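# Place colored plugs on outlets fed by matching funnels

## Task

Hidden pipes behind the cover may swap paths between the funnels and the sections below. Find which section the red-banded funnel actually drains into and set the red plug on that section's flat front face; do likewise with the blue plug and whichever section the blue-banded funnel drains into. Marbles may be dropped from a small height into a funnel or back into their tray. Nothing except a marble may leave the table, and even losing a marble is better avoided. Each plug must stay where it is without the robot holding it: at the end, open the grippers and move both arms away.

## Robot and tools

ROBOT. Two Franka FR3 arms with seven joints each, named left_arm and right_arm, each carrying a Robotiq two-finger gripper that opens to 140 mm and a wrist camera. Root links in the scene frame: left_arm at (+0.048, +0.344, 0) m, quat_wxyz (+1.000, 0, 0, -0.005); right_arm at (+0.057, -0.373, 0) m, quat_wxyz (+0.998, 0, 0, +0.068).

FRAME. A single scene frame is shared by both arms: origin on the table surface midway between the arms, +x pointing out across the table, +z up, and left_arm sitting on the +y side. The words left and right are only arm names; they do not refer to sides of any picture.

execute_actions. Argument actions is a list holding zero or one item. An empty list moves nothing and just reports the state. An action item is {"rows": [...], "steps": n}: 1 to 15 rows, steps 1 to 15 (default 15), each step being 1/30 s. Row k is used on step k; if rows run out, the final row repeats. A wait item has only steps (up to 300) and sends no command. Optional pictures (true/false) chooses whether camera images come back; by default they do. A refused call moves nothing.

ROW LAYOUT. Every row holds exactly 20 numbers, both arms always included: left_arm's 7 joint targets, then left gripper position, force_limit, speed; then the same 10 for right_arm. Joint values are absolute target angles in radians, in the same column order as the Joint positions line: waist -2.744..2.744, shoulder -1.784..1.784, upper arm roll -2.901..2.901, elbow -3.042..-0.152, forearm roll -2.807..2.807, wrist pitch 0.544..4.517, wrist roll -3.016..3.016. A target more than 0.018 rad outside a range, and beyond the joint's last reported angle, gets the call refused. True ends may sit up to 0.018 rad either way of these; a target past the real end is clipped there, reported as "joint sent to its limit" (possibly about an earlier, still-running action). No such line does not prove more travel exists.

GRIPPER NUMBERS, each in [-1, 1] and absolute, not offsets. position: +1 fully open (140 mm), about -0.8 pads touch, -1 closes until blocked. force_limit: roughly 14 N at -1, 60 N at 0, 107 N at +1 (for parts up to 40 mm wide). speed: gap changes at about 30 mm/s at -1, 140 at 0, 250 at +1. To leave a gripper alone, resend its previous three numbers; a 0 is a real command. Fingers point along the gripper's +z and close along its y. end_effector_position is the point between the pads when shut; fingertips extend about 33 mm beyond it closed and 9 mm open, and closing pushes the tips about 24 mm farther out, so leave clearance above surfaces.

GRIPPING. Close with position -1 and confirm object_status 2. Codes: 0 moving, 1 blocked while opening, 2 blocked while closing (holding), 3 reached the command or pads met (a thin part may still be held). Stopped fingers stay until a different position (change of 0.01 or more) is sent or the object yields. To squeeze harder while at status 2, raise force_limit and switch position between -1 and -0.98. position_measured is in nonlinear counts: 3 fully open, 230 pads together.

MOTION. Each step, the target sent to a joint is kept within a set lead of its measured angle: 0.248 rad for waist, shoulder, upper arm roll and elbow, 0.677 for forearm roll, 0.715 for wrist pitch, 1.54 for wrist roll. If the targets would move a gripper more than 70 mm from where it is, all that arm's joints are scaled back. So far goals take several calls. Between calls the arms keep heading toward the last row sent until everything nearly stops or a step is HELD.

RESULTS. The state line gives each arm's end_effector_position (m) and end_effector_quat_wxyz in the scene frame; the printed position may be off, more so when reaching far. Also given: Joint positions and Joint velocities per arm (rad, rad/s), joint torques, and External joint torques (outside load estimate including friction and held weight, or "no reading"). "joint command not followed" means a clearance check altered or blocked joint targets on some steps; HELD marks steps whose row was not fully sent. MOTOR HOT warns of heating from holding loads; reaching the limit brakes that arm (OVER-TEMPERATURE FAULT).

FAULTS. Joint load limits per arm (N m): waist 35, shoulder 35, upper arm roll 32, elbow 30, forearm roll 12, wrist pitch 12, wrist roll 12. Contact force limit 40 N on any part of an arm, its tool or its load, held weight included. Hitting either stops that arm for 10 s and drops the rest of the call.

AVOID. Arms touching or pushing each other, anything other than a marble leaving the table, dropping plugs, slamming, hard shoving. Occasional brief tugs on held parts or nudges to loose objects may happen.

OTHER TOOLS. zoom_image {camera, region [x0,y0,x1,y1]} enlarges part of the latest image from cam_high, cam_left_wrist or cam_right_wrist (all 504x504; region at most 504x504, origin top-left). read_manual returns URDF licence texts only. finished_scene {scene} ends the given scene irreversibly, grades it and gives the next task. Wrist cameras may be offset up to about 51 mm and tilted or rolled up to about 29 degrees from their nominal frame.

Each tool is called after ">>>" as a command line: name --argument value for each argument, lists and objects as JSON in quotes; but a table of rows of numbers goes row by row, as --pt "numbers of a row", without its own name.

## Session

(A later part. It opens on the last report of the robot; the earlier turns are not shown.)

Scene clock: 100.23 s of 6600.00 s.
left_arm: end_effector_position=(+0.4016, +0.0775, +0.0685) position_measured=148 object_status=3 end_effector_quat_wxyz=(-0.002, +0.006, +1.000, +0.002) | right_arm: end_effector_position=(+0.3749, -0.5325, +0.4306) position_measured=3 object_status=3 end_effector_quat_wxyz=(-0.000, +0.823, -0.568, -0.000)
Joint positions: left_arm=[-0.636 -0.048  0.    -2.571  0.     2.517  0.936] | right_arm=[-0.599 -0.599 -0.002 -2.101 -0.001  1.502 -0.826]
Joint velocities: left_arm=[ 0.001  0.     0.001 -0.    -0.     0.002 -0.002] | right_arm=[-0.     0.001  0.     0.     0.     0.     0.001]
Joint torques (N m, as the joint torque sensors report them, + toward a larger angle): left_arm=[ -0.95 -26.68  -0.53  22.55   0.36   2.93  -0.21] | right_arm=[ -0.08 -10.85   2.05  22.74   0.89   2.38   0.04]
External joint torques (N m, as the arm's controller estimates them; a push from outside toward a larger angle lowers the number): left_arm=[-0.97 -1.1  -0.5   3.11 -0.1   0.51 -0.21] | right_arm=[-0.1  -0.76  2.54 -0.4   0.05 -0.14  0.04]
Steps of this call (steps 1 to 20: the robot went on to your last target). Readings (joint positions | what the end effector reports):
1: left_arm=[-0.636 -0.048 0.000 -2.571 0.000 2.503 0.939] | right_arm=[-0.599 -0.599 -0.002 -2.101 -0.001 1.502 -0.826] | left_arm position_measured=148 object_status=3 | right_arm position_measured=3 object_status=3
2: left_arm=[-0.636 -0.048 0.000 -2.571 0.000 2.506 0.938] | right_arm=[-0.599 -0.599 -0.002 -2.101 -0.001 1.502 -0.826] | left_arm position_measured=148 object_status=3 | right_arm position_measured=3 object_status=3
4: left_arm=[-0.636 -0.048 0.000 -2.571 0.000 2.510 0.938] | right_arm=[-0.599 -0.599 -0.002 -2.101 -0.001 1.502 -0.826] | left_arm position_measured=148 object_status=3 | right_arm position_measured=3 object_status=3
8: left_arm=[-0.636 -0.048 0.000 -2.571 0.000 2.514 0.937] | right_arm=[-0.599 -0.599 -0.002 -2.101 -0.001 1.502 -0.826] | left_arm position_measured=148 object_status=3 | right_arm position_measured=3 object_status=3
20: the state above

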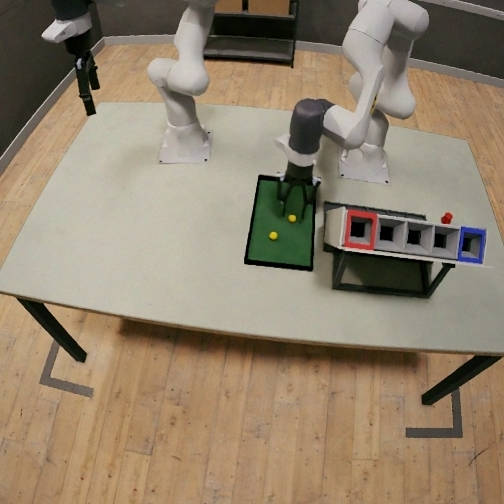

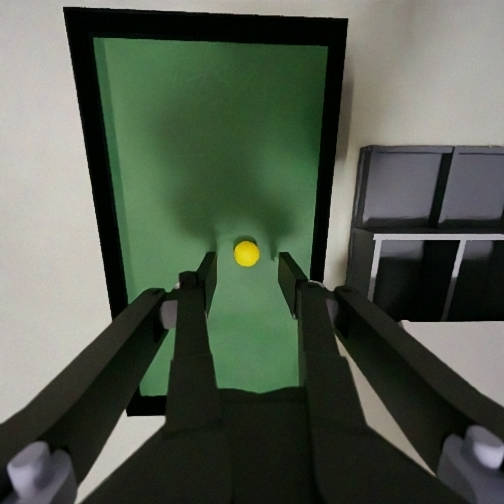

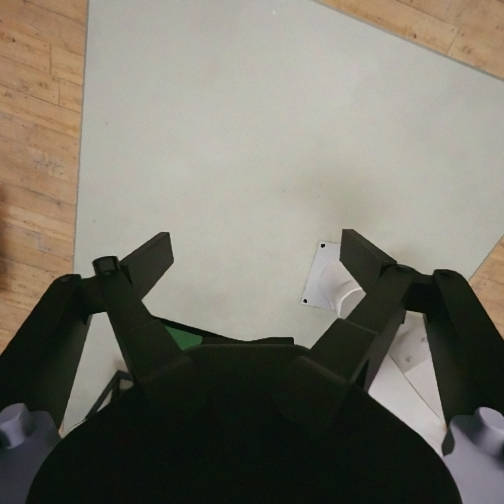

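>>> execute_actions --actions '[{"rows":[[-0.648,0.018,0,-2.593,0,2.613,0.922,-0.15,-0.5,0,-0.6,-0.6,0,-2.1,0,1.5,-0.83,1,0,0]]}]' --pictures false

>>> execute_actions --actions '[{"rows":[[-0.648,0.018,0,-2.593,0,2.613,0.922,-1,-0.5,-0.5,-0.6,-0.6,0,-2.1,0,1.5,-0.83,1,0,0]]}]' --pictures false

>>> execute_actions --actions '[{"steps":5}]'

Scene clock: 105.23 s of 6600.00 s.
left_arm: end_effector_position=(+0.3963, +0.0763, +0.0391) position_measured=148 object_status=3 end_effector_quat_wxyz=(-0.002, +0.006, +1.000, +0.002) | right_arm: end_effector_position=(+0.3749, -0.5325, +0.4306) position_measured=3 object_status=3 end_effector_quat_wxyz=(-0.000, +0.823, -0.568, -0.000)
Joint positions: left_arm=[-0.646  0.017  0.001 -2.594  0.     2.605  0.928] | right_arm=[-0.599 -0.599 -0.002 -2.101 -0.001  1.502 -0.826]
Joint velocities: left_arm=[-0.001  0.001  0.001 -0.001  0.     0.03  -0.005] | right_arm=[ 0.001  0.    -0.002  0.    -0.002  0.001  0.   ]
Joint torques (N m, as the joint torque sensors report them, + toward a larger angle): left_arm=[ -1.57 -25.81  -0.31  19.75   0.18   2.89  -0.16] | right_arm=[ -0.45 -10.16   2.08  23.44   0.95   2.44  -0.05]
External joint torques (N m, as the arm's controller estimates them; a push from outside toward a larger angle lowers the number): left_arm=[-1.57  0.62 -0.32  1.66 -0.22  0.49 -0.16] | right_arm=[-0.44 -0.11  2.62  0.31  0.12 -0.08 -0.05]
Steps of this call (steps 1 to 15: the robot went on to your last target; steps 16 to 90: nothing new was sent; then 1.50 s passed at rest; steps 91 to 105: all 15 steps of this action). Readings (joint positions | what the end effector reports):
91: left_arm=[-0.638 -0.039 0.001 -2.572 0.000 2.535 0.935] | right_arm=[-0.599 -0.599 -0.002 -2.101 -0.001 1.502 -0.826] | left_arm position_measured=148 object_status=3 | right_arm position_measured=3 object_status=3
92: left_arm=[-0.640 -0.023 0.001 -2.575 0.000 2.550 0.934] | right_arm=[-0.599 -0.599 -0.002 -2.101 -0.001 1.502 -0.826] | left_arm position_measured=148 object_status=3 | right_arm position_measured=3 object_status=3
94: left_arm=[-0.644 0.003 0.001 -2.586 0.000 2.569 0.932] | right_arm=[-0.599 -0.599 -0.002 -2.101 -0.001 1.502 -0.826] | left_arm position_measured=148 object_status=3 | right_arm position_measured=3 object_status=3
98: left_arm=[-0.646 0.017 0.001 -2.594 0.000 2.590 0.930] | right_arm=[-0.599 -0.599 -0.002 -2.101 -0.001 1.502 -0.826] | left_arm position_measured=148 object_status=3 | right_arm position_measured=3 object_status=3
105: the state above

Scene clock: 105.73 s of 6600.00 s.
left_arm: end_effector_position=(+0.3974, +0.0754, +0.0395) position_measured=197 object_status=0 end_effector_quat_wxyz=(-0.000, +0.006, +1.000, +0.000) | right_arm: end_effector_position=(+0.3749, -0.5325, +0.4306) position_measured=3 object_status=3 end_effector_quat_wxyz=(-0.000, +0.823, -0.568, -0.000)
Joint positions: left_arm=[-0.646  0.017  0.001 -2.594  0.     2.61   0.926] | right_arm=[-0.599 -0.599 -0.002 -2.101 -0.001  1.502 -0.826]
Joint velocities: left_arm=[ 0.    -0.001  0.     0.001 -0.     0.    -0.001] | right_arm=[-0.    -0.    -0.    -0.     0.001 -0.    -0.001]
Joint torques (N m, as the joint torque sensors report them, + toward a larger angle): left_arm=[ -1.46 -26.44  -0.97  20.66   0.29   2.86  -0.06] | right_arm=[ -1.   -10.87   1.69  21.86   0.87   2.42  -0.09]
External joint torques (N m, as the arm's controller estimates them; a push from outside toward a larger angle lowers the number): left_arm=[-1.48  0.19 -1.    2.41 -0.11  0.41 -0.06] | right_arm=[-0.99 -0.63  2.21 -1.35  0.04 -0.1  -0.09]
Steps of this call (steps 1 to 15: all 15 steps of this action). Readings (joint positions | what the end effector reports):
1: left_arm=[-0.646 0.017 0.001 -2.594 0.000 2.606 0.928] | right_arm=[-0.599 -0.599 -0.002 -2.101 -0.001 1.502 -0.826] | left_arm position_measured=148 object_status=0 | right_arm position_measured=3 object_status=3
2: left_arm=[-0.646 0.017 0.001 -2.594 0.000 2.607 0.928] | right_arm=[-0.599 -0.599 -0.002 -2.101 -0.001 1.502 -0.826] | left_arm position_measured=152 object_status=0 | right_arm position_measured=3 object_status=3
4: left_arm=[-0.646 0.017 0.001 -2.594 0.000 2.608 0.927] | right_arm=[-0.599 -0.599 -0.002 -2.101 -0.001 1.502 -0.826] | left_arm position_measured=161 object_status=0 | right_arm position_measured=3 object_status=3
8: left_arm=[-0.646 0.017 0.001 -2.594 0.000 2.609 0.927] | right_arm=[-0.599 -0.599 -0.002 -2.101 -0.001 1.502 -0.826] | left_arm position_measured=180 object_status=0 | right_arm position_measured=3 object_status=3
15: the state above

Scene clock: 105.90 s of 6600.00 s.
left_arm: end_effector_position=(+0.3974, +0.0754, +0.0395) position_measured=197 object_status=2 end_effector_quat_wxyz=(-0.000, +0.005, +1.000, +0.000) | right_arm: end_effector_position=(+0.3749, -0.5325, +0.4306) position_measured=3 object_status=3 end_effector_quat_wxyz=(-0.000, +0.823, -0.568, -0.000)
Joint positions: left_arm=[-0.646  0.017  0.001 -2.594  0.     2.61   0.926] | right_arm=[-0.599 -0.599 -0.002 -2.101 -0.001  1.502 -0.826]
Joint velocities: left_arm=[-0.001  0.    -0.    -0.001  0.001  0.    -0.001] | right_arm=[ 0.001  0.    -0.    -0.    -0.     0.     0.001]
Joint torques (N m, as the joint torque sensors report them, + toward a larger angle): left_arm=[ -0.96 -26.29  -1.34  20.15   0.26   2.94  -0.11] | right_arm=[ -0.44 -11.     2.06  23.45   0.91   2.45  -0.06]
External joint torques (N m, as the arm's controller estimates them; a push from outside toward a larger angle lowers the number): left_arm=[-0.9   0.24 -1.31  1.99 -0.15  0.51 -0.11] | right_arm=[-0.44 -0.84  2.56  0.28  0.07 -0.07 -0.06]
Steps of this call (steps 1 to 5: the robot went on to your last target). Readings (joint positions | what the end effector reports):
1: left_arm=[-0.646 0.017 0.001 -2.594 0.000 2.610 0.926] | right_arm=[-0.599 -0.599 -0.002 -2.101 -0.001 1.502 -0.826] | left_arm position_measured=197 object_status=0 | right_arm position_measured=3 object_status=3
2: left_arm=[-0.646 0.017 0.001 -2.594 0.000 2.610 0.926] | right_arm=[-0.599 -0.599 -0.002 -2.101 -0.001 1.502 -0.826] | left_arm position_measured=197 object_status=2 | right_arm position_measured=3 object_status=3
4: left_arm=[-0.646 0.017 0.001 -2.594 0.000 2.610 0.926] | right_arm=[-0.599 -0.599 -0.002 -2.101 -0.001 1.502 -0.826] | left_arm position_measured=197 object_status=2 | right_arm position_measured=3 object_status=3
5: the state above

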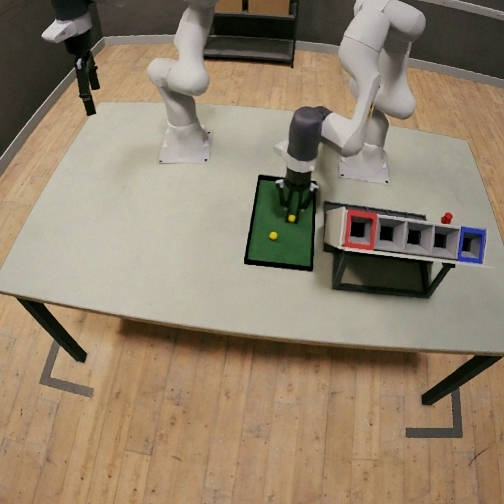

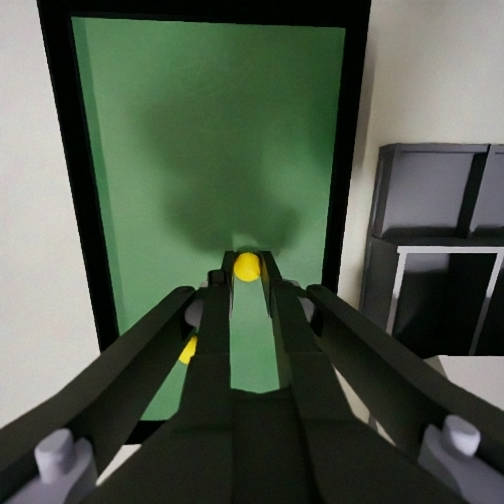

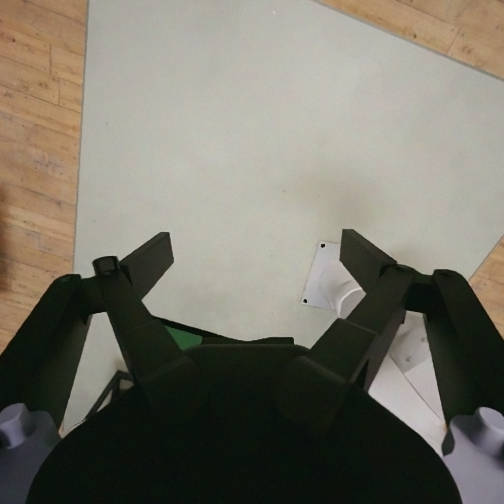

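>>> execute_actions --actions '[{"rows":[[-0.75,-0.5,0,-2.0,0,1.5,1.0,-1,-0.5,-0.5,-0.6,-0.6,0,-2.1,0,1.5,-0.83,1,0,0]]}]' --pictures false

>>> execute_actions --actions '[{"steps":18}]' --pictures false

>>> execute_actions --actions '[{"rows":[[0.0,0.0,0,-1.4,0,1.4,1.57,-1,-0.5,-0.5,-0.6,-0.6,0,-2.1,0,1.5,-0.83,1,0,0]]}]' --pictures false

>>> execute_actions --actions '[{"rows":[[0.267,0.437,0,-0.914,0,1.351,1.837,-1,-0.5,-0.5,-0.6,-0.6,0,-2.1,0,1.5,-0.83,1,0,0]]}]' --pictures false

>>> execute_actions --actions '[{"steps":30}]'

Scene clock: 111.73 s of 6600.00 s.
left_arm: end_effector_position=(+0.4061, +0.0155, +0.3613) position_measured=197 object_status=2 end_effector_quat_wxyz=(+0.059, +0.063, +0.995, -0.047) | right_arm: end_effector_position=(+0.3749, -0.5325, +0.4306) position_measured=3 object_status=3 end_effector_quat_wxyz=(-0.000, +0.823, -0.568, -0.000)
Joint positions: left_arm=[-0.733 -0.382  0.002 -2.149  0.     1.918  0.956] | right_arm=[-0.599 -0.599 -0.002 -2.101 -0.001  1.502 -0.826]
Joint velocities: left_arm=[-0.07  -0.682 -0.001  0.857 -0.    -1.097  0.057] | right_arm=[ 0.001  0.001  0.001 -0.    -0.001 -0.     0.   ]
Joint torques (N m, as the joint torque sensors report them, + toward a larger angle): left_arm=[ -0.39 -13.75  -0.66  22.03   0.62   1.39   0.46] | right_arm=[ -0.7  -10.77   1.57  22.97   0.93   2.47  -0.03]
External joint torques (N m, as the arm's controller estimates them; a push from outside toward a larger angle lowers the number): left_arm=[-0.89 -1.19 -0.44  4.19 -0.12 -0.63  0.47] | right_arm=[-0.71 -0.6   2.05 -0.21  0.1  -0.05 -0.03]
Steps of this call (steps 1 to 15: the robot went on to your last target; steps 16 to 90: nothing new was sent; then 2.33 s passed at rest; steps 91 to 105: all 15 steps of this action). Readings (joint positions | what the end effector reports):
91: left_arm=[-0.655 0.005 0.005 -2.577 0.000 2.552 0.929] | right_arm=[-0.599 -0.599 -0.002 -2.101 -0.001 1.502 -0.826] | left_arm position_measured=197 object_status=2 | right_arm position_measured=3 object_status=3
92: left_arm=[-0.667 -0.021 0.005 -2.549 0.000 2.494 0.932] | right_arm=[-0.599 -0.599 -0.002 -2.101 -0.001 1.502 -0.826] | left_arm position_measured=197 object_status=2 | right_arm position_measured=3 object_status=3
94: left_arm=[-0.687 -0.082 0.004 -2.485 0.000 2.388 0.936] | right_arm=[-0.599 -0.599 -0.002 -2.101 -0.001 1.502 -0.826] | left_arm position_measured=197 object_status=2 | right_arm position_measured=3 object_status=3
98: left_arm=[-0.713 -0.202 0.002 -2.360 0.000 2.196 0.944] | right_arm=[-0.599 -0.599 -0.002 -2.101 -0.001 1.502 -0.826] | left_arm position_measured=197 object_status=2 | right_arm position_measured=3 object_status=3
105: the state above

Scene clock: 112.33 s of 6600.00 s.
left_arm: end_effector_position=(+0.3326, +0.0752, +0.4435) position_measured=197 object_status=2 end_effector_quat_wxyz=(+0.008, +0.088, +0.996, -0.007) | right_arm: end_effector_position=(+0.3749, -0.5325, +0.4306) position_measured=3 object_status=3 end_effector_quat_wxyz=(-0.000, +0.823, -0.568, -0.000)
Joint positions: left_arm=[-0.748 -0.502  0.001 -1.999  0.     1.518  0.989] | right_arm=[-0.599 -0.599 -0.002 -2.101 -0.001  1.502 -0.826]
Joint velocities: left_arm=[-0.    -0.    -0.001  0.001  0.    -0.095  0.022] | right_arm=[-0.     0.     0.     0.    -0.001 -0.     0.   ]
Joint torques (N m, as the joint torque sensors report them, + toward a larger angle): left_arm=[ -1.74 -11.87  -1.57  24.01   0.56   2.07   0.27] | right_arm=[ -0.86 -10.53   1.66  23.49   0.98   2.37  -0.04]
External joint torques (N m, as the arm's controller estimates them; a push from outside toward a larger angle lowers the number): left_arm=[-1.74  1.56 -1.12  0.75 -0.24 -0.47  0.28] | right_arm=[-0.85 -0.34  2.17  0.29  0.16 -0.15 -0.04]
Steps of this call (steps 1 to 18: the robot went on to your last target). Readings (joint positions | what the end effector reports):
1: left_arm=[-0.736 -0.404 0.002 -2.120 0.000 1.877 0.958] | right_arm=[-0.599 -0.599 -0.002 -2.101 -0.001 1.502 -0.826] | left_arm position_measured=197 object_status=2 | right_arm position_measured=3 object_status=3
2: left_arm=[-0.738 -0.425 0.002 -2.094 0.000 1.836 0.961] | right_arm=[-0.599 -0.599 -0.002 -2.101 -0.001 1.502 -0.826] | left_arm position_measured=197 object_status=2 | right_arm position_measured=3 object_status=3
4: left_arm=[-0.742 -0.463 0.001 -2.048 0.000 1.751 0.966] | right_arm=[-0.599 -0.599 -0.002 -2.101 -0.001 1.502 -0.826] | left_arm position_measured=197 object_status=2 | right_arm position_measured=3 object_status=3
8: left_arm=[-0.747 -0.504 0.001 -2.002 0.000 1.618 0.976] | right_arm=[-0.599 -0.599 -0.002 -2.101 -0.001 1.502 -0.826] | left_arm position_measured=197 object_status=2 | right_arm position_measured=3 object_status=3
18: the state above

Scene clock: 112.83 s of 6600.00 s.
left_arm: end_effector_position=(+0.5677, +0.2570, +0.4668) position_measured=197 object_status=2 end_effector_quat_wxyz=(-0.002, -0.043, +0.999, -0.001) | right_arm: end_effector_position=(+0.3749, -0.5325, +0.4306) position_measured=3 object_status=3 end_effector_quat_wxyz=(-0.000, +0.823, -0.568, -0.000)
Joint positions: left_arm=[-0.147 -0.036 -0.006 -1.471 -0.003  1.432  1.321] | right_arm=[-0.599 -0.599 -0.002 -2.101 -0.001  1.502 -0.826]
Joint velocities: left_arm=[ 1.096  0.316  0.107  0.494  0.    -0.074  0.518] | right_arm=[ 0.002  0.001  0.001  0.001  0.    -0.001 -0.   ]
Joint torques (N m, as the joint torque sensors report them, + toward a larger angle): left_arm=[ -1.78 -32.25  -2.75  25.06   1.11   1.4    0.47] | right_arm=[ -0.74 -10.44   1.97  21.9    0.91   2.52  -0.09]
External joint torques (N m, as the arm's controller estimates them; a push from outside toward a larger angle lowers the number): left_arm=[ 2.32  1.56  0.87  2.93  0.26 -0.35  0.47] | right_arm=[-0.81 -0.23  2.38 -1.34  0.07 -0.01 -0.09]
Steps of this call (steps 1 to 15: all 15 steps of this action). Readings (joint positions | what the end effector reports):
1: left_arm=[-0.709 -0.471 -0.013 -1.955 -0.003 1.497 1.026] | right_arm=[-0.599 -0.599 -0.002 -2.101 -0.001 1.502 -0.826] | left_arm position_measured=197 object_status=2 | right_arm position_measured=3 object_status=3
2: left_arm=[-0.666 -0.427 -0.016 -1.903 -0.003 1.489 1.059] | right_arm=[-0.599 -0.599 -0.002 -2.101 -0.001 1.502 -0.826] | left_arm position_measured=197 object_status=2 | right_arm position_measured=3 object_status=3
4: left_arm=[-0.581 -0.341 -0.015 -1.812 -0.003 1.474 1.115] | right_arm=[-0.599 -0.599 -0.002 -2.101 -0.001 1.502 -0.826] | left_arm position_measured=197 object_status=2 | right_arm position_measured=3 object_status=3
8: left_arm=[-0.422 -0.179 -0.011 -1.649 -0.003 1.454 1.202] | right_arm=[-0.599 -0.599 -0.002 -2.101 -0.001 1.502 -0.826] | left_arm position_measured=197 object_status=2 | right_arm position_measured=3 object_status=3
15: the state above

Scene clock: 113.33 s of 6600.00 s.
left_arm: end_effector_position=(+0.6790, +0.5136, +0.4208) position_measured=197 object_status=2 end_effector_quat_wxyz=(-0.005, -0.086, +0.996, +0.000) | right_arm: end_effector_position=(+0.3749, -0.5325, +0.4306) position_measured=3 object_status=3 end_effector_quat_wxyz=(-0.000, +0.823, -0.568, -0.000)
Joint positions: left_arm=[ 0.267  0.434  0.007 -0.942 -0.001  1.367  1.662] | right_arm=[-0.599 -0.599 -0.002 -2.101 -0.001  1.502 -0.826]
Joint velocities: left_arm=[ 0.144  0.183  0.003  0.23   0.003 -0.086  0.568] | right_arm=[-0.001  0.001 -0.001  0.001 -0.001  0.     0.001]
Joint torques (N m, as the joint torque sensors report them, + toward a larger angle): left_arm=[ -6.12 -51.29  -4.79  28.81   0.89   2.27   0.37] | right_arm=[ -0.08 -10.7    2.35  23.62   0.94   2.56  -0.04]
External joint torques (N m, as the arm's controller estimates them; a push from outside toward a larger angle lowers the number): left_arm=[ 2.99  1.01  0.41  3.01  0.85 -0.29  0.39] | right_arm=[-0.06 -0.52  2.89  0.4   0.11  0.03 -0.04]
Steps of this call (steps 1 to 15: all 15 steps of this action). Readings (joint positions | what the end effector reports):
1: left_arm=[-0.110 -0.011 -0.005 -1.433 -0.003 1.424 1.345] | right_arm=[-0.599 -0.599 -0.002 -2.101 -0.001 1.502 -0.826] | left_arm position_measured=197 object_status=2 | right_arm position_measured=3 object_status=3
2: left_arm=[-0.073 0.021 -0.004 -1.393 -0.003 1.420 1.368] | right_arm=[-0.599 -0.599 -0.002 -2.101 -0.001 1.502 -0.826] | left_arm position_measured=197 object_status=2 | right_arm position_measured=3 object_status=3
4: left_arm=[-0.004 0.088 -0.003 -1.319 -0.003 1.411 1.409] | right_arm=[-0.599 -0.599 -0.002 -2.101 -0.001 1.502 -0.826] | left_arm position_measured=197 object_status=2 | right_arm position_measured=3 object_status=3
8: left_arm=[0.125 0.235 -0.002 -1.166 -0.003 1.396 1.486] | right_arm=[-0.599 -0.599 -0.002 -2.101 -0.001 1.502 -0.826] | left_arm position_measured=197 object_status=2 | right_arm position_measured=3 object_status=3
15: the state above

Scene clock: 114.33 s of 6600.00 s.
left_arm: end_effector_position=(+0.6797, +0.5119, +0.4291) position_measured=197 object_status=2 end_effector_quat_wxyz=(+0.000, -0.002, +1.000, -0.000) | right_arm: end_effector_position=(+0.3749, -0.5325, +0.4306) position_measured=3 object_status=3 end_effector_quat_wxyz=(-0.000, +0.823, -0.568, -0.000)
Joint positions: left_arm=[ 0.269  0.438  0.002 -0.916 -0.001  1.354  1.827] | right_arm=[-0.599 -0.599 -0.002 -2.101 -0.001  1.502 -0.826]
Joint velocities: left_arm=[ 0.001  0.    -0.001  0.    -0.    -0.     0.02 ] | right_arm=[ 0.001 -0.     0.    -0.001 -0.001  0.     0.   ]
Joint torques (N m, as the joint torque sensors report them, + toward a larger angle): left_arm=[ -1.31 -44.74  -1.58  24.05   1.01   2.07   0.42] | right_arm=[ -0.92 -10.55   1.84  22.27   0.91   2.34  -0.03]
External joint torques (N m, as the arm's controller estimates them; a push from outside toward a larger angle lowers the number): left_arm=[-1.34 -1.47 -2.01  2.35  0.19 -0.34  0.42] | right_arm=[-0.93 -0.47  2.34 -0.85  0.07 -0.17 -0.03]
Steps of this call (steps 1 to 30: the robot went on to your last target). Readings (joint positions | what the end effector reports):
1: left_arm=[0.269 0.439 0.007 -0.935 -0.001 1.364 1.680] | right_arm=[-0.599 -0.599 -0.002 -2.101 -0.001 1.502 -0.826] | left_arm position_measured=197 object_status=2 | right_arm position_measured=3 object_status=3
2: left_arm=[0.270 0.440 0.007 -0.930 -0.001 1.362 1.695] | right_arm=[-0.599 -0.599 -0.002 -2.101 -0.001 1.502 -0.826] | left_arm position_measured=197 object_status=2 | right_arm position_measured=3 object_status=3
4: left_arm=[0.270 0.440 0.004 -0.922 -0.001 1.359 1.723] | right_arm=[-0.599 -0.599 -0.002 -2.101 -0.001 1.502 -0.826] | left_arm position_measured=197 object_status=2 | right_arm position_measured=3 object_status=3
8: left_arm=[0.269 0.438 0.002 -0.916 -0.001 1.357 1.762] | right_arm=[-0.599 -0.599 -0.002 -2.101 -0.001 1.502 -0.826] | left_arm position_measured=197 object_status=2 | right_arm position_measured=3 object_status=3
30: the state above

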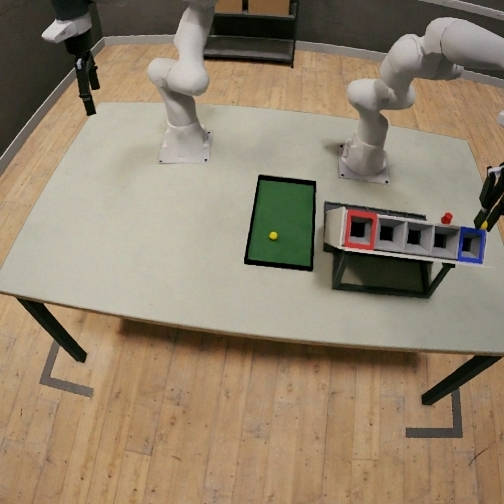

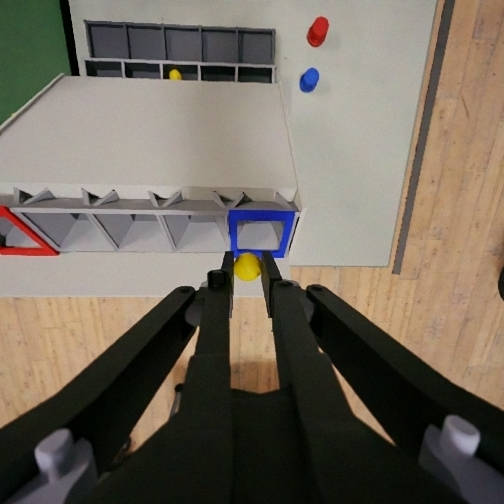

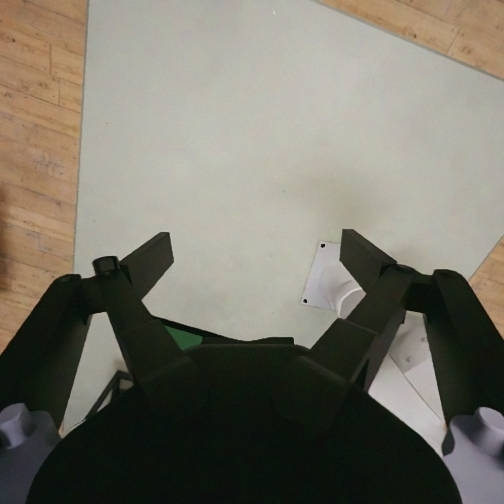

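>>> execute_actions --actions '[{"rows":[[0.288,0.3645,0,-1.161,0,1.526,1.858,-1,-0.5,-0.5,-0.6,-0.6,0,-2.1,0,1.5,-0.83,1,0,0]]}]' --pictures false

>>> execute_actions --actions '[{"steps":6}]' --pictures false

>>> execute_actions --actions '[{"rows":[[0.288,0.3645,0,-1.161,0,1.526,1.858,-0.2,-0.5,0,-0.6,-0.6,0,-2.1,0,1.5,-0.83,1,0,0]],"steps":12}]'

>>> execute_actions --actions '[{"rows":[[0.4,0.0,0,-1.4,0,1.4,1.97,0,-0.5,0,-0.6,-0.6,0,-2.1,0,1.5,-0.83,1,0,0]]}]' --pictures false

>>> execute_actions --actions '[{"rows":[[0.866,-0.5,0,-2.0,0,1.5,2.436,0,-0.5,0,-0.6,-0.6,0,-2.1,0,1.5,-0.83,1,0,0]]}]' --pictures false

>>> execute_actions --actions '[{"steps":10}]'

>>> execute_actions --actions '[{"rows":[[0.866,-0.32,0,-2.698,0,2.378,2.436,0,-0.5,0,-0.6,-0.6,0,-2.1,0,1.5,-0.83,1,0,0]]}]' --pictures false

>>> execute_actions --actions '[{"steps":35}]'

Scene clock: 122.13 s of 6600.00 s.
left_arm: end_effector_position=(+0.6773, +0.5224, +0.3779) position_measured=197 object_status=2 end_effector_quat_wxyz=(-0.006, +0.001, +1.000, -0.002) | right_arm: end_effector_position=(+0.3749, -0.5325, +0.4306) position_measured=3 object_status=3 end_effector_quat_wxyz=(-0.000, +0.823, -0.568, -0.000)
Joint positions: left_arm=[ 0.287  0.367  0.    -1.16  -0.001  1.514  1.85 ] | right_arm=[-0.599 -0.599 -0.002 -2.101 -0.001  1.502 -0.826]
Joint velocities: left_arm=[ 0.    -0.024 -0.001 -0.    -0.     0.058  0.014] | right_arm=[ 0.001 -0.     0.001 -0.001  0.001  0.    -0.002]
Joint torques (N m, as the joint torque sensors report them, + toward a larger angle): left_arm=[  0.32 -42.97  -0.52  23.41   0.91   2.74   0.13] | right_arm=[-0.9  -9.66  1.18 22.69  1.01  2.43 -0.12]
External joint torques (N m, as the arm's controller estimates them; a push from outside toward a larger angle lowers the number): left_arm=[ 0.24 -1.11 -0.91  0.69  0.08  0.43  0.13] | right_arm=[-0.92  0.56  1.66 -0.52  0.17 -0.09 -0.12]
Steps of this call (steps 1 to 15: the robot went on to your last target; steps 16 to 90: nothing new was sent; then 4.30 s passed at rest; steps 91 to 105: all 15 steps of this action). Readings (joint positions | what the end effector reports):
91: left_arm=[0.271 0.409 -0.000 -0.982 -0.001 1.386 1.835] | right_arm=[-0.599 -0.599 -0.002 -2.101 -0.001 1.502 -0.826] | left_arm position_measured=197 object_status=2 | right_arm position_measured=3 object_status=3
92: left_arm=[0.275 0.388 -0.001 -1.039 -0.001 1.410 1.837] | right_arm=[-0.599 -0.599 -0.002 -2.101 -0.001 1.502 -0.826] | left_arm position_measured=197 object_status=2 | right_arm position_measured=3 object_status=3
94: left_arm=[0.282 0.376 -0.000 -1.107 -0.001 1.446 1.840] | right_arm=[-0.599 -0.599 -0.002 -2.101 -0.001 1.502 -0.826] | left_arm position_measured=197 object_status=2 | right_arm position_measured=3 object_status=3
98: left_arm=[0.286 0.375 0.000 -1.154 -0.001 1.487 1.845] | right_arm=[-0.599 -0.599 -0.002 -2.101 -0.001 1.502 -0.826] | left_arm position_measured=197 object_status=2 | right_arm position_measured=3 object_status=3
105: the state above

Scene clock: 122.33 s of 6600.00 s.
left_arm: end_effector_position=(+0.6792, +0.5229, +0.3791) position_measured=197 object_status=2 end_effector_quat_wxyz=(-0.003, +0.002, +1.000, -0.001) | right_arm: end_effector_position=(+0.3749, -0.5325, +0.4306) position_measured=3 object_status=3 end_effector_quat_wxyz=(-0.000, +0.823, -0.568, -0.000)
Joint positions: left_arm=[ 0.287  0.366  0.    -1.16  -0.001  1.52   1.852] | right_arm=[-0.599 -0.599 -0.002 -2.101 -0.001  1.502 -0.826]
Joint velocities: left_arm=[ 0.001 -0.     0.001 -0.     0.     0.015  0.006] | right_arm=[-0.     0.001 -0.    -0.     0.001 -0.    -0.002]
Joint torques (N m, as the joint torque sensors report them, + toward a larger angle): left_arm=[  0.66 -43.82   0.11  24.15   0.92   2.67   0.31] | right_arm=[ -0.55 -10.27   1.59  23.51   1.06   2.36   0.  ]
External joint torques (N m, as the arm's controller estimates them; a push from outside toward a larger angle lowers the number): left_arm=[ 0.5  -1.14 -0.34  1.01  0.08  0.29  0.31] | right_arm=[-0.53  0.01  2.12  0.24  0.23 -0.18  0.  ]
Steps of this call (steps 1 to 6: the robot went on to your last target). Readings (joint positions | what the end effector reports):
1: left_arm=[0.287 0.367 0.000 -1.160 -0.001 1.516 1.850] | right_arm=[-0.599 -0.599 -0.002 -2.101 -0.001 1.502 -0.826] | left_arm position_measured=197 object_status=2 | right_arm position_measured=3 object_status=3
2: left_arm=[0.287 0.366 0.000 -1.160 -0.001 1.517 1.851] | right_arm=[-0.599 -0.599 -0.002 -2.101 -0.001 1.502 -0.826] | left_arm position_measured=197 object_status=2 | right_arm position_measured=3 object_status=3
4: left_arm=[0.287 0.366 0.000 -1.160 -0.001 1.519 1.851] | right_arm=[-0.599 -0.599 -0.002 -2.101 -0.001 1.502 -0.826] | left_arm position_measured=197 object_status=2 | right_arm position_measured=3 object_status=3
6: the state above

Scene clock: 122.73 s of 6600.00 s.
left_arm: end_effector_position=(+0.6800, +0.5231, +0.3793) position_measured=154 object_status=0 end_effector_quat_wxyz=(-0.001, +0.003, +1.000, -0.001) | right_arm: end_effector_position=(+0.3749, -0.5325, +0.4306) position_measured=3 object_status=3 end_effector_quat_wxyz=(-0.000, +0.823, -0.568, -0.000)
Joint positions: left_arm=[ 0.287  0.366  0.    -1.16  -0.001  1.523  1.853] | right_arm=[-0.599 -0.599 -0.002 -2.101 -0.001  1.502 -0.826]
Joint velocities: left_arm=[ 0.    -0.001 -0.001 -0.001  0.     0.002  0.002] | right_arm=[-0.002  0.    -0.001  0.001  0.001  0.    -0.   ]
Joint torques (N m, as the joint torque sensors report them, + toward a larger angle): left_arm=[  0.99 -45.01  -0.47  24.25   0.93   2.89   0.44] | right_arm=[ -1.12 -10.75   1.11  22.46   0.89   2.37   0.01]
External joint torques (N m, as the arm's controller estimates them; a push from outside toward a larger angle lowers the number): left_arm=[ 1.07 -2.05 -0.76  0.97  0.1   0.48  0.44] | right_arm=[-1.08 -0.56  1.65 -0.74  0.06 -0.16  0.01]
Steps of this call (steps 1 to 12: all 12 steps of this action). Readings (joint positions | what the end effector reports):
1: left_arm=[0.287 0.366 0.000 -1.160 -0.001 1.521 1.852] | right_arm=[-0.599 -0.599 -0.002 -2.101 -0.001 1.502 -0.826] | left_arm position_measured=197 object_status=0 | right_arm position_measured=3 object_status=3
2: left_arm=[0.287 0.366 0.000 -1.160 -0.001 1.521 1.852] | right_arm=[-0.599 -0.599 -0.002 -2.101 -0.001 1.502 -0.826] | left_arm position_measured=195 object_status=0 | right_arm position_measured=3 object_status=3
4: left_arm=[0.287 0.366 0.000 -1.160 -0.001 1.522 1.853] | right_arm=[-0.599 -0.599 -0.002 -2.101 -0.001 1.502 -0.826] | left_arm position_measured=175 object_status=0 | right_arm position_measured=3 object_status=3
8: left_arm=[0.287 0.366 0.000 -1.160 -0.001 1.523 1.853] | right_arm=[-0.599 -0.599 -0.002 -2.101 -0.001 1.502 -0.826] | left_arm position_measured=154 object_status=0 | right_arm position_measured=3 object_status=3
12: the state above

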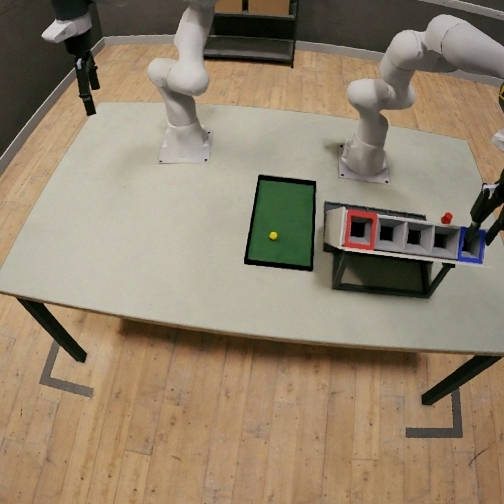

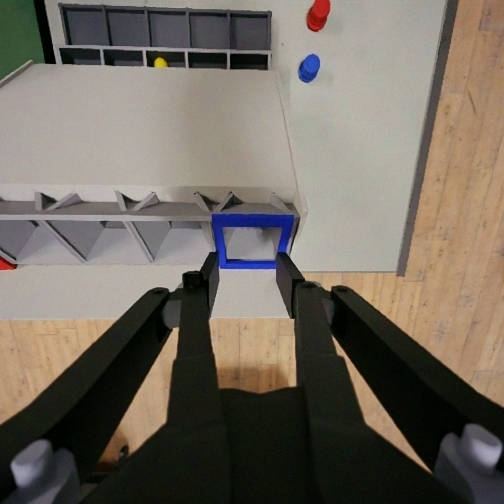

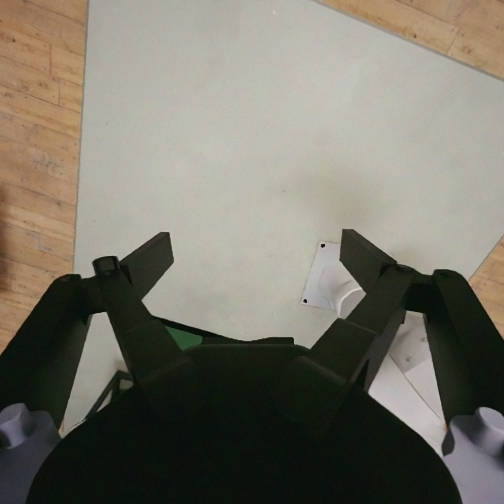

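Scene clock: 123.23 s of 6600.00 s.
left_arm: end_effector_position=(+0.5470, +0.5495, +0.4893) position_measured=129 object_status=3 end_effector_quat_wxyz=(+0.017, -0.013, +1.000, +0.006) | right_arm: end_effector_position=(+0.3749, -0.5325, +0.4306) position_measured=3 object_status=3 end_effector_quat_wxyz=(-0.000, +0.823, -0.568, -0.000)
Joint positions: left_arm=[ 0.399 -0.011  0.003 -1.389 -0.001  1.415  1.936] | right_arm=[-0.599 -0.599 -0.002 -2.101 -0.001  1.502 -0.826]
Joint velocities: left_arm=[ 0.     0.06  -0.013 -0.099 -0.001 -0.073  0.098] | right_arm=[-0.    -0.    -0.    -0.     0.    -0.001 -0.   ]
Joint torques (N m, as the joint torque sensors report them, + toward a larger angle): left_arm=[  0.11 -24.77  -2.15  22.13   1.05   2.12   0.45] | right_arm=[ -0.95 -10.63   1.77  22.86   0.95   2.43   0.03]
External joint torques (N m, as the arm's controller estimates them; a push from outside toward a larger angle lowers the number): left_arm=[ 0.15  2.73 -2.16  0.83  0.26 -0.38  0.46] | right_arm=[-0.91 -0.44  2.33 -0.33  0.13 -0.1   0.03]
Steps of this call (steps 1 to 15: all 15 steps of this action). Readings (joint positions | what the end effector reports):
1: left_arm=[0.296 0.341 -0.006 -1.200 -0.002 1.516 1.859] | right_arm=[-0.599 -0.599 -0.002 -2.101 -0.001 1.502 -0.826] | left_arm position_measured=154 object_status=0 | right_arm position_measured=3 object_status=3
2: left_arm=[0.309 0.308 -0.009 -1.242 -0.002 1.503 1.865] | right_arm=[-0.599 -0.599 -0.002 -2.101 -0.001 1.502 -0.826] | left_arm position_measured=148 object_status=0 | right_arm position_measured=3 object_status=3
4: left_arm=[0.338 0.235 -0.006 -1.302 -0.002 1.482 1.876] | right_arm=[-0.599 -0.599 -0.002 -2.101 -0.001 1.502 -0.826] | left_arm position_measured=132 object_status=0 | right_arm position_measured=3 object_status=3
8: left_arm=[0.384 0.073 0.001 -1.371 -0.002 1.445 1.902] | right_arm=[-0.599 -0.599 -0.002 -2.101 -0.001 1.502 -0.826] | left_arm position_measured=129 object_status=0 | right_arm position_measured=3 object_status=3
15: the state above

Scene clock: 123.73 s of 6600.00 s.
left_arm: end_effector_position=(+0.3015, +0.6366, +0.4473) position_measured=129 object_status=3 end_effector_quat_wxyz=(+0.002, -0.077, +0.997, -0.002) | right_arm: end_effector_position=(+0.3749, -0.5325, +0.4306) position_measured=3 object_status=3 end_effector_quat_wxyz=(-0.000, +0.823, -0.568, -0.000)
Joint positions: left_arm=[ 0.857 -0.491  0.01  -1.975 -0.001  1.484  2.271] | right_arm=[-0.599 -0.599 -0.002 -2.101 -0.001  1.502 -0.826]
Joint velocities: left_arm=[ 0.125 -0.134 -0.038 -0.299 -0.001  0.064  0.531] | right_arm=[-0.     0.002  0.     0.     0.    -0.     0.001]
Joint torques (N m, as the joint torque sensors report them, + toward a larger angle): left_arm=[ -1.5  -11.53  -5.36  24.18   0.94   3.27   0.54] | right_arm=[ -0.63 -10.42   1.43  22.72   0.92   2.38  -0.05]
External joint torques (N m, as the arm's controller estimates them; a push from outside toward a larger angle lowers the number): left_arm=[ 0.95 -0.32 -1.63  0.36  0.51  0.5   0.55] | right_arm=[-0.63 -0.3   1.92 -0.44  0.08 -0.14 -0.05]
Steps of this call (steps 1 to 15: all 15 steps of this action). Readings (joint positions | what the end effector reports):
1: left_arm=[0.424 -0.032 -0.011 -1.429 -0.004 1.424 1.960] | right_arm=[-0.599 -0.599 -0.002 -2.101 -0.001 1.502 -0.826] | left_arm position_measured=129 object_status=3 | right_arm position_measured=3 object_status=3
2: left_arm=[0.455 -0.063 -0.016 -1.471 -0.004 1.429 1.983] | right_arm=[-0.599 -0.599 -0.002 -2.101 -0.001 1.502 -0.826] | left_arm position_measured=129 object_status=3 | right_arm position_measured=3 object_status=3
4: left_arm=[0.528 -0.131 -0.014 -1.550 -0.004 1.440 2.026] | right_arm=[-0.599 -0.599 -0.002 -2.101 -0.001 1.502 -0.826] | left_arm position_measured=129 object_status=3 | right_arm position_measured=3 object_status=3
8: left_arm=[0.690 -0.289 -0.004 -1.716 -0.004 1.459 2.106] | right_arm=[-0.599 -0.599 -0.002 -2.101 -0.001 1.502 -0.826] | left_arm position_measured=129 object_status=3 | right_arm position_measured=3 object_status=3
15: the state above

Scene clock: 124.07 s of 6600.00 s.
left_arm: end_effector_position=(+0.3006, +0.6346, +0.4401) position_measured=129 object_status=3 end_effector_quat_wxyz=(-0.001, -0.024, +1.000, -0.003) | right_arm: end_effector_position=(+0.3749, -0.5325, +0.4306) position_measured=3 object_status=3 end_effector_quat_wxyz=(-0.000, +0.823, -0.568, -0.000)
Joint positions: left_arm=[ 0.864 -0.497  0.002 -1.998 -0.001  1.495  2.378] | right_arm=[-0.599 -0.599 -0.002 -2.101 -0.001  1.502 -0.826]
Joint velocities: left_arm=[ 0.002 -0.005  0.001 -0.001  0.     0.013  0.179] | right_arm=[-0.002  0.    -0.    -0.    -0.    -0.    -0.   ]
Joint torques (N m, as the joint torque sensors report them, + toward a larger angle): left_arm=[  2.46 -13.67  -2.08  23.52   0.99   2.83   0.34] | right_arm=[ -0.1  -11.01   1.87  23.5    0.85   2.36  -0.13]
External joint torques (N m, as the arm's controller estimates them; a push from outside toward a larger angle lowers the number): left_arm=[ 2.38 -0.24 -1.71  0.45  0.12  0.44  0.34] | right_arm=[-0.05 -0.75  2.45  0.27  0.02 -0.16 -0.13]
Steps of this call (steps 1 to 10: the robot went on to your last target). Readings (joint positions | what the end effector reports):
1: left_arm=[0.860 -0.494 0.008 -1.983 -0.001 1.486 2.288] | right_arm=[-0.599 -0.599 -0.002 -2.101 -0.001 1.502 -0.826] | left_arm position_measured=129 object_status=3 | right_arm position_measured=3 object_status=3
2: left_arm=[0.862 -0.495 0.007 -1.989 -0.001 1.488 2.303] | right_arm=[-0.599 -0.599 -0.002 -2.101 -0.001 1.502 -0.826] | left_arm position_measured=129 object_status=3 | right_arm position_measured=3 object_status=3
4: left_arm=[0.863 -0.496 0.004 -1.995 -0.001 1.491 2.328] | right_arm=[-0.599 -0.599 -0.002 -2.101 -0.001 1.502 -0.826] | left_arm position_measured=129 object_status=3 | right_arm position_measured=3 object_status=3
8: left_arm=[0.863 -0.497 0.002 -1.998 -0.001 1.494 2.365] | right_arm=[-0.599 -0.599 -0.002 -2.101 -0.001 1.502 -0.826] | left_arm position_measured=129 object_status=3 | right_arm position_measured=3 object_status=3
10: the state above

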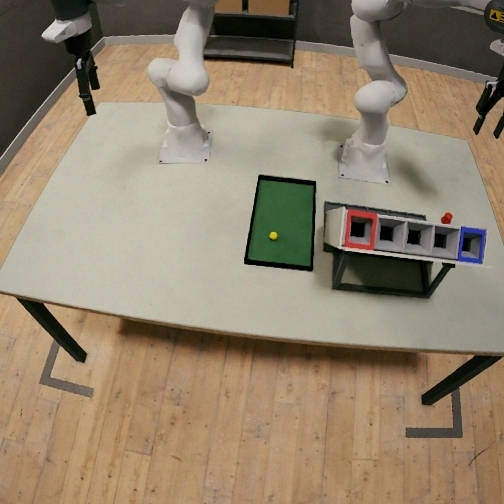

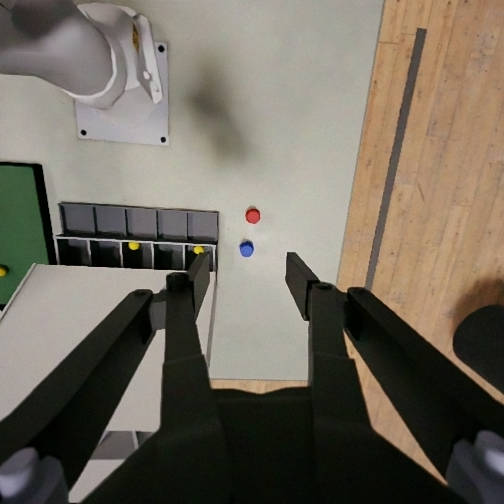

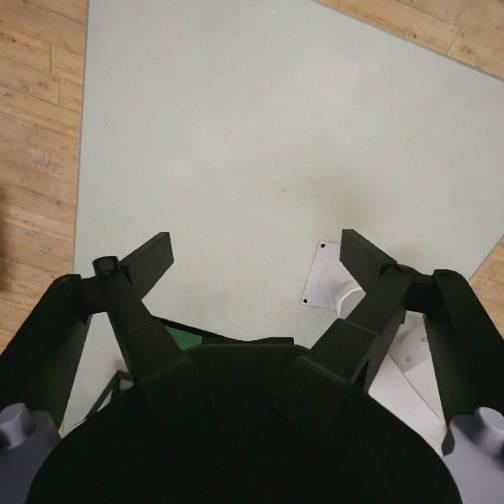

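Scene clock: 124.57 s of 6600.00 s.
left_arm: end_effector_position=(+0.3045, +0.6389, +0.1559) position_measured=129 object_status=3 end_effector_quat_wxyz=(-0.023, -0.009, +0.999, -0.027) | right_arm: end_effector_position=(+0.3749, -0.5325, +0.4306) position_measured=3 object_status=3 end_effector_quat_wxyz=(-0.000, +0.823, -0.568, -0.000)
Joint positions: left_arm=[ 0.864 -0.329  0.002 -2.584 -0.001  2.184  2.408] | right_arm=[-0.599 -0.599 -0.002 -2.101 -0.001  1.502 -0.826]
Joint velocities: left_arm=[ 0.004  0.202  0.001 -1.595  0.001  1.097  0.081] | right_arm=[-0.002  0.     0.001 -0.    -0.     0.     0.001]
Joint torques (N m, as the joint torque sensors report them, + toward a larger angle): left_arm=[  0.92 -23.11  -1.89  33.07   0.78   4.11   0.42] | right_arm=[ -0.34 -10.78   1.57  22.74   0.99   2.47   0.  ]
External joint torques (N m, as the arm's controller estimates them; a push from outside toward a larger angle lowers the number): left_arm=[ 0.9   1.6  -1.59  0.49  0.07  0.67  0.43] | right_arm=[-0.29 -0.65  2.13 -0.42  0.16 -0.05  0.  ]
Steps of this call (steps 1 to 15: all 15 steps of this action). Readings (joint positions | what the end effector reports):
1: left_arm=[0.864 -0.495 0.002 -2.012 -0.001 1.533 2.380] | right_arm=[-0.599 -0.599 -0.002 -2.101 -0.001 1.502 -0.826] | left_arm position_measured=129 object_status=3 | right_arm position_measured=3 object_status=3
2: left_arm=[0.864 -0.485 0.002 -2.032 -0.001 1.575 2.381] | right_arm=[-0.599 -0.599 -0.002 -2.101 -0.001 1.502 -0.826] | left_arm position_measured=129 object_status=3 | right_arm position_measured=3 object_status=3
4: left_arm=[0.864 -0.455 0.002 -2.082 -0.001 1.663 2.384] | right_arm=[-0.599 -0.599 -0.002 -2.101 -0.001 1.502 -0.826] | left_arm position_measured=129 object_status=3 | right_arm position_measured=3 object_status=3
8: left_arm=[0.864 -0.396 0.002 -2.215 -0.001 1.863 2.392] | right_arm=[-0.599 -0.599 -0.002 -2.101 -0.001 1.502 -0.826] | left_arm position_measured=129 object_status=3 | right_arm position_measured=3 object_status=3
15: the state above

Scene clock: 125.73 s of 6600.00 s.
left_arm: end_effector_position=(+0.3047, +0.6394, +0.1196) position_measured=129 object_status=3 end_effector_quat_wxyz=(-0.001, +0.002, +1.000, -0.002) | right_arm: end_effector_position=(+0.3749, -0.5325, +0.4306) position_measured=3 object_status=3 end_effector_quat_wxyz=(-0.000, +0.823, -0.568, -0.000)
Joint positions: left_arm=[ 0.864 -0.318  0.002 -2.696 -0.001  2.375  2.431] | right_arm=[-0.599 -0.599 -0.002 -2.101 -0.001  1.502 -0.826]
Joint velocities: left_arm=[-0.    -0.001 -0.    -0.    -0.     0.002  0.004] | right_arm=[-0.001 -0.002  0.001  0.001  0.001  0.     0.001]
Joint torques (N m, as the joint torque sensors report them, + toward a larger angle): left_arm=[  1.45 -19.44  -1.61  22.54   0.69   2.62   0.35] | right_arm=[ -0.84 -10.57   2.24  23.36   0.92   2.38  -0.05]
External joint torques (N m, as the arm's controller estimates them; a push from outside toward a larger angle lowers the number): left_arm=[ 1.44 -1.57 -1.3   1.27  0.08  0.21  0.35] | right_arm=[-0.83 -0.29  2.76  0.09  0.09 -0.15 -0.05]
Steps of this call (steps 1 to 30: the robot went on to your last target; steps 31 to 35: nothing new was sent). Readings (joint positions | what the end effector reports):
1: left_arm=[0.864 -0.321 0.002 -2.629 -0.001 2.216 2.411] | right_arm=[-0.599 -0.599 -0.002 -2.101 -0.001 1.502 -0.826] | left_arm position_measured=129 object_status=3 | right_arm position_measured=3 object_status=3
2: left_arm=[0.864 -0.315 0.002 -2.660 -0.001 2.242 2.413] | right_arm=[-0.599 -0.599 -0.002 -2.101 -0.001 1.502 -0.826] | left_arm position_measured=129 object_status=3 | right_arm position_measured=3 object_status=3
4: left_arm=[0.864 -0.312 0.002 -2.689 -0.001 2.282 2.417] | right_arm=[-0.599 -0.599 -0.002 -2.101 -0.001 1.502 -0.826] | left_arm position_measured=129 object_status=3 | right_arm position_measured=3 object_status=3
8: left_arm=[0.864 -0.316 0.002 -2.696 -0.001 2.332 2.422] | right_arm=[-0.599 -0.599 -0.002 -2.101 -0.001 1.502 -0.826] | left_arm position_measured=129 object_status=3 | right_arm position_measured=3 object_status=3
35: the state above
All arms were judged still, so your last target was given up. Only a new action makes them travel on or press farther. Fingers that are still opening or closing keep moving.

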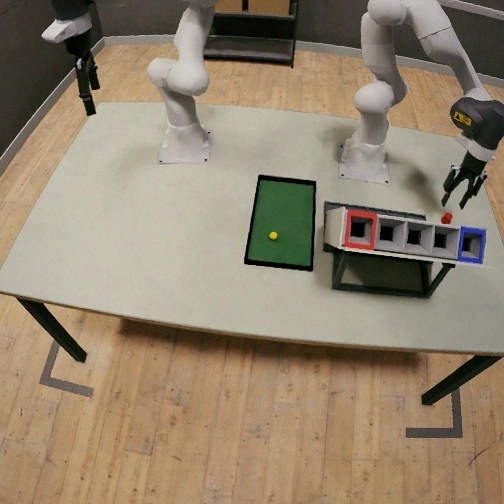

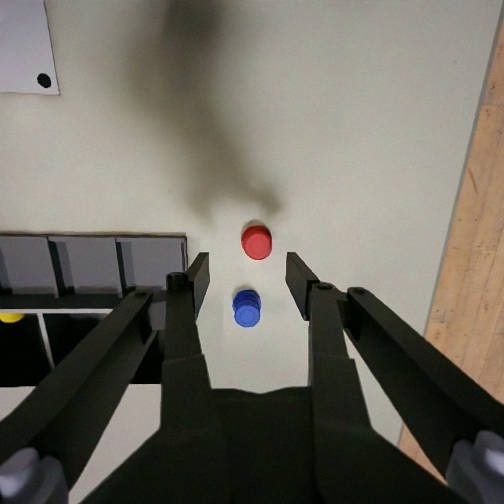

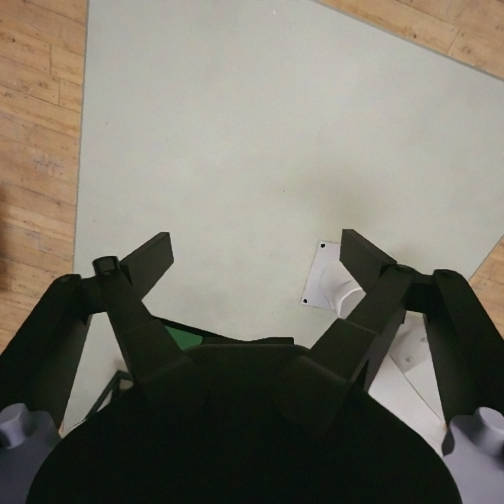

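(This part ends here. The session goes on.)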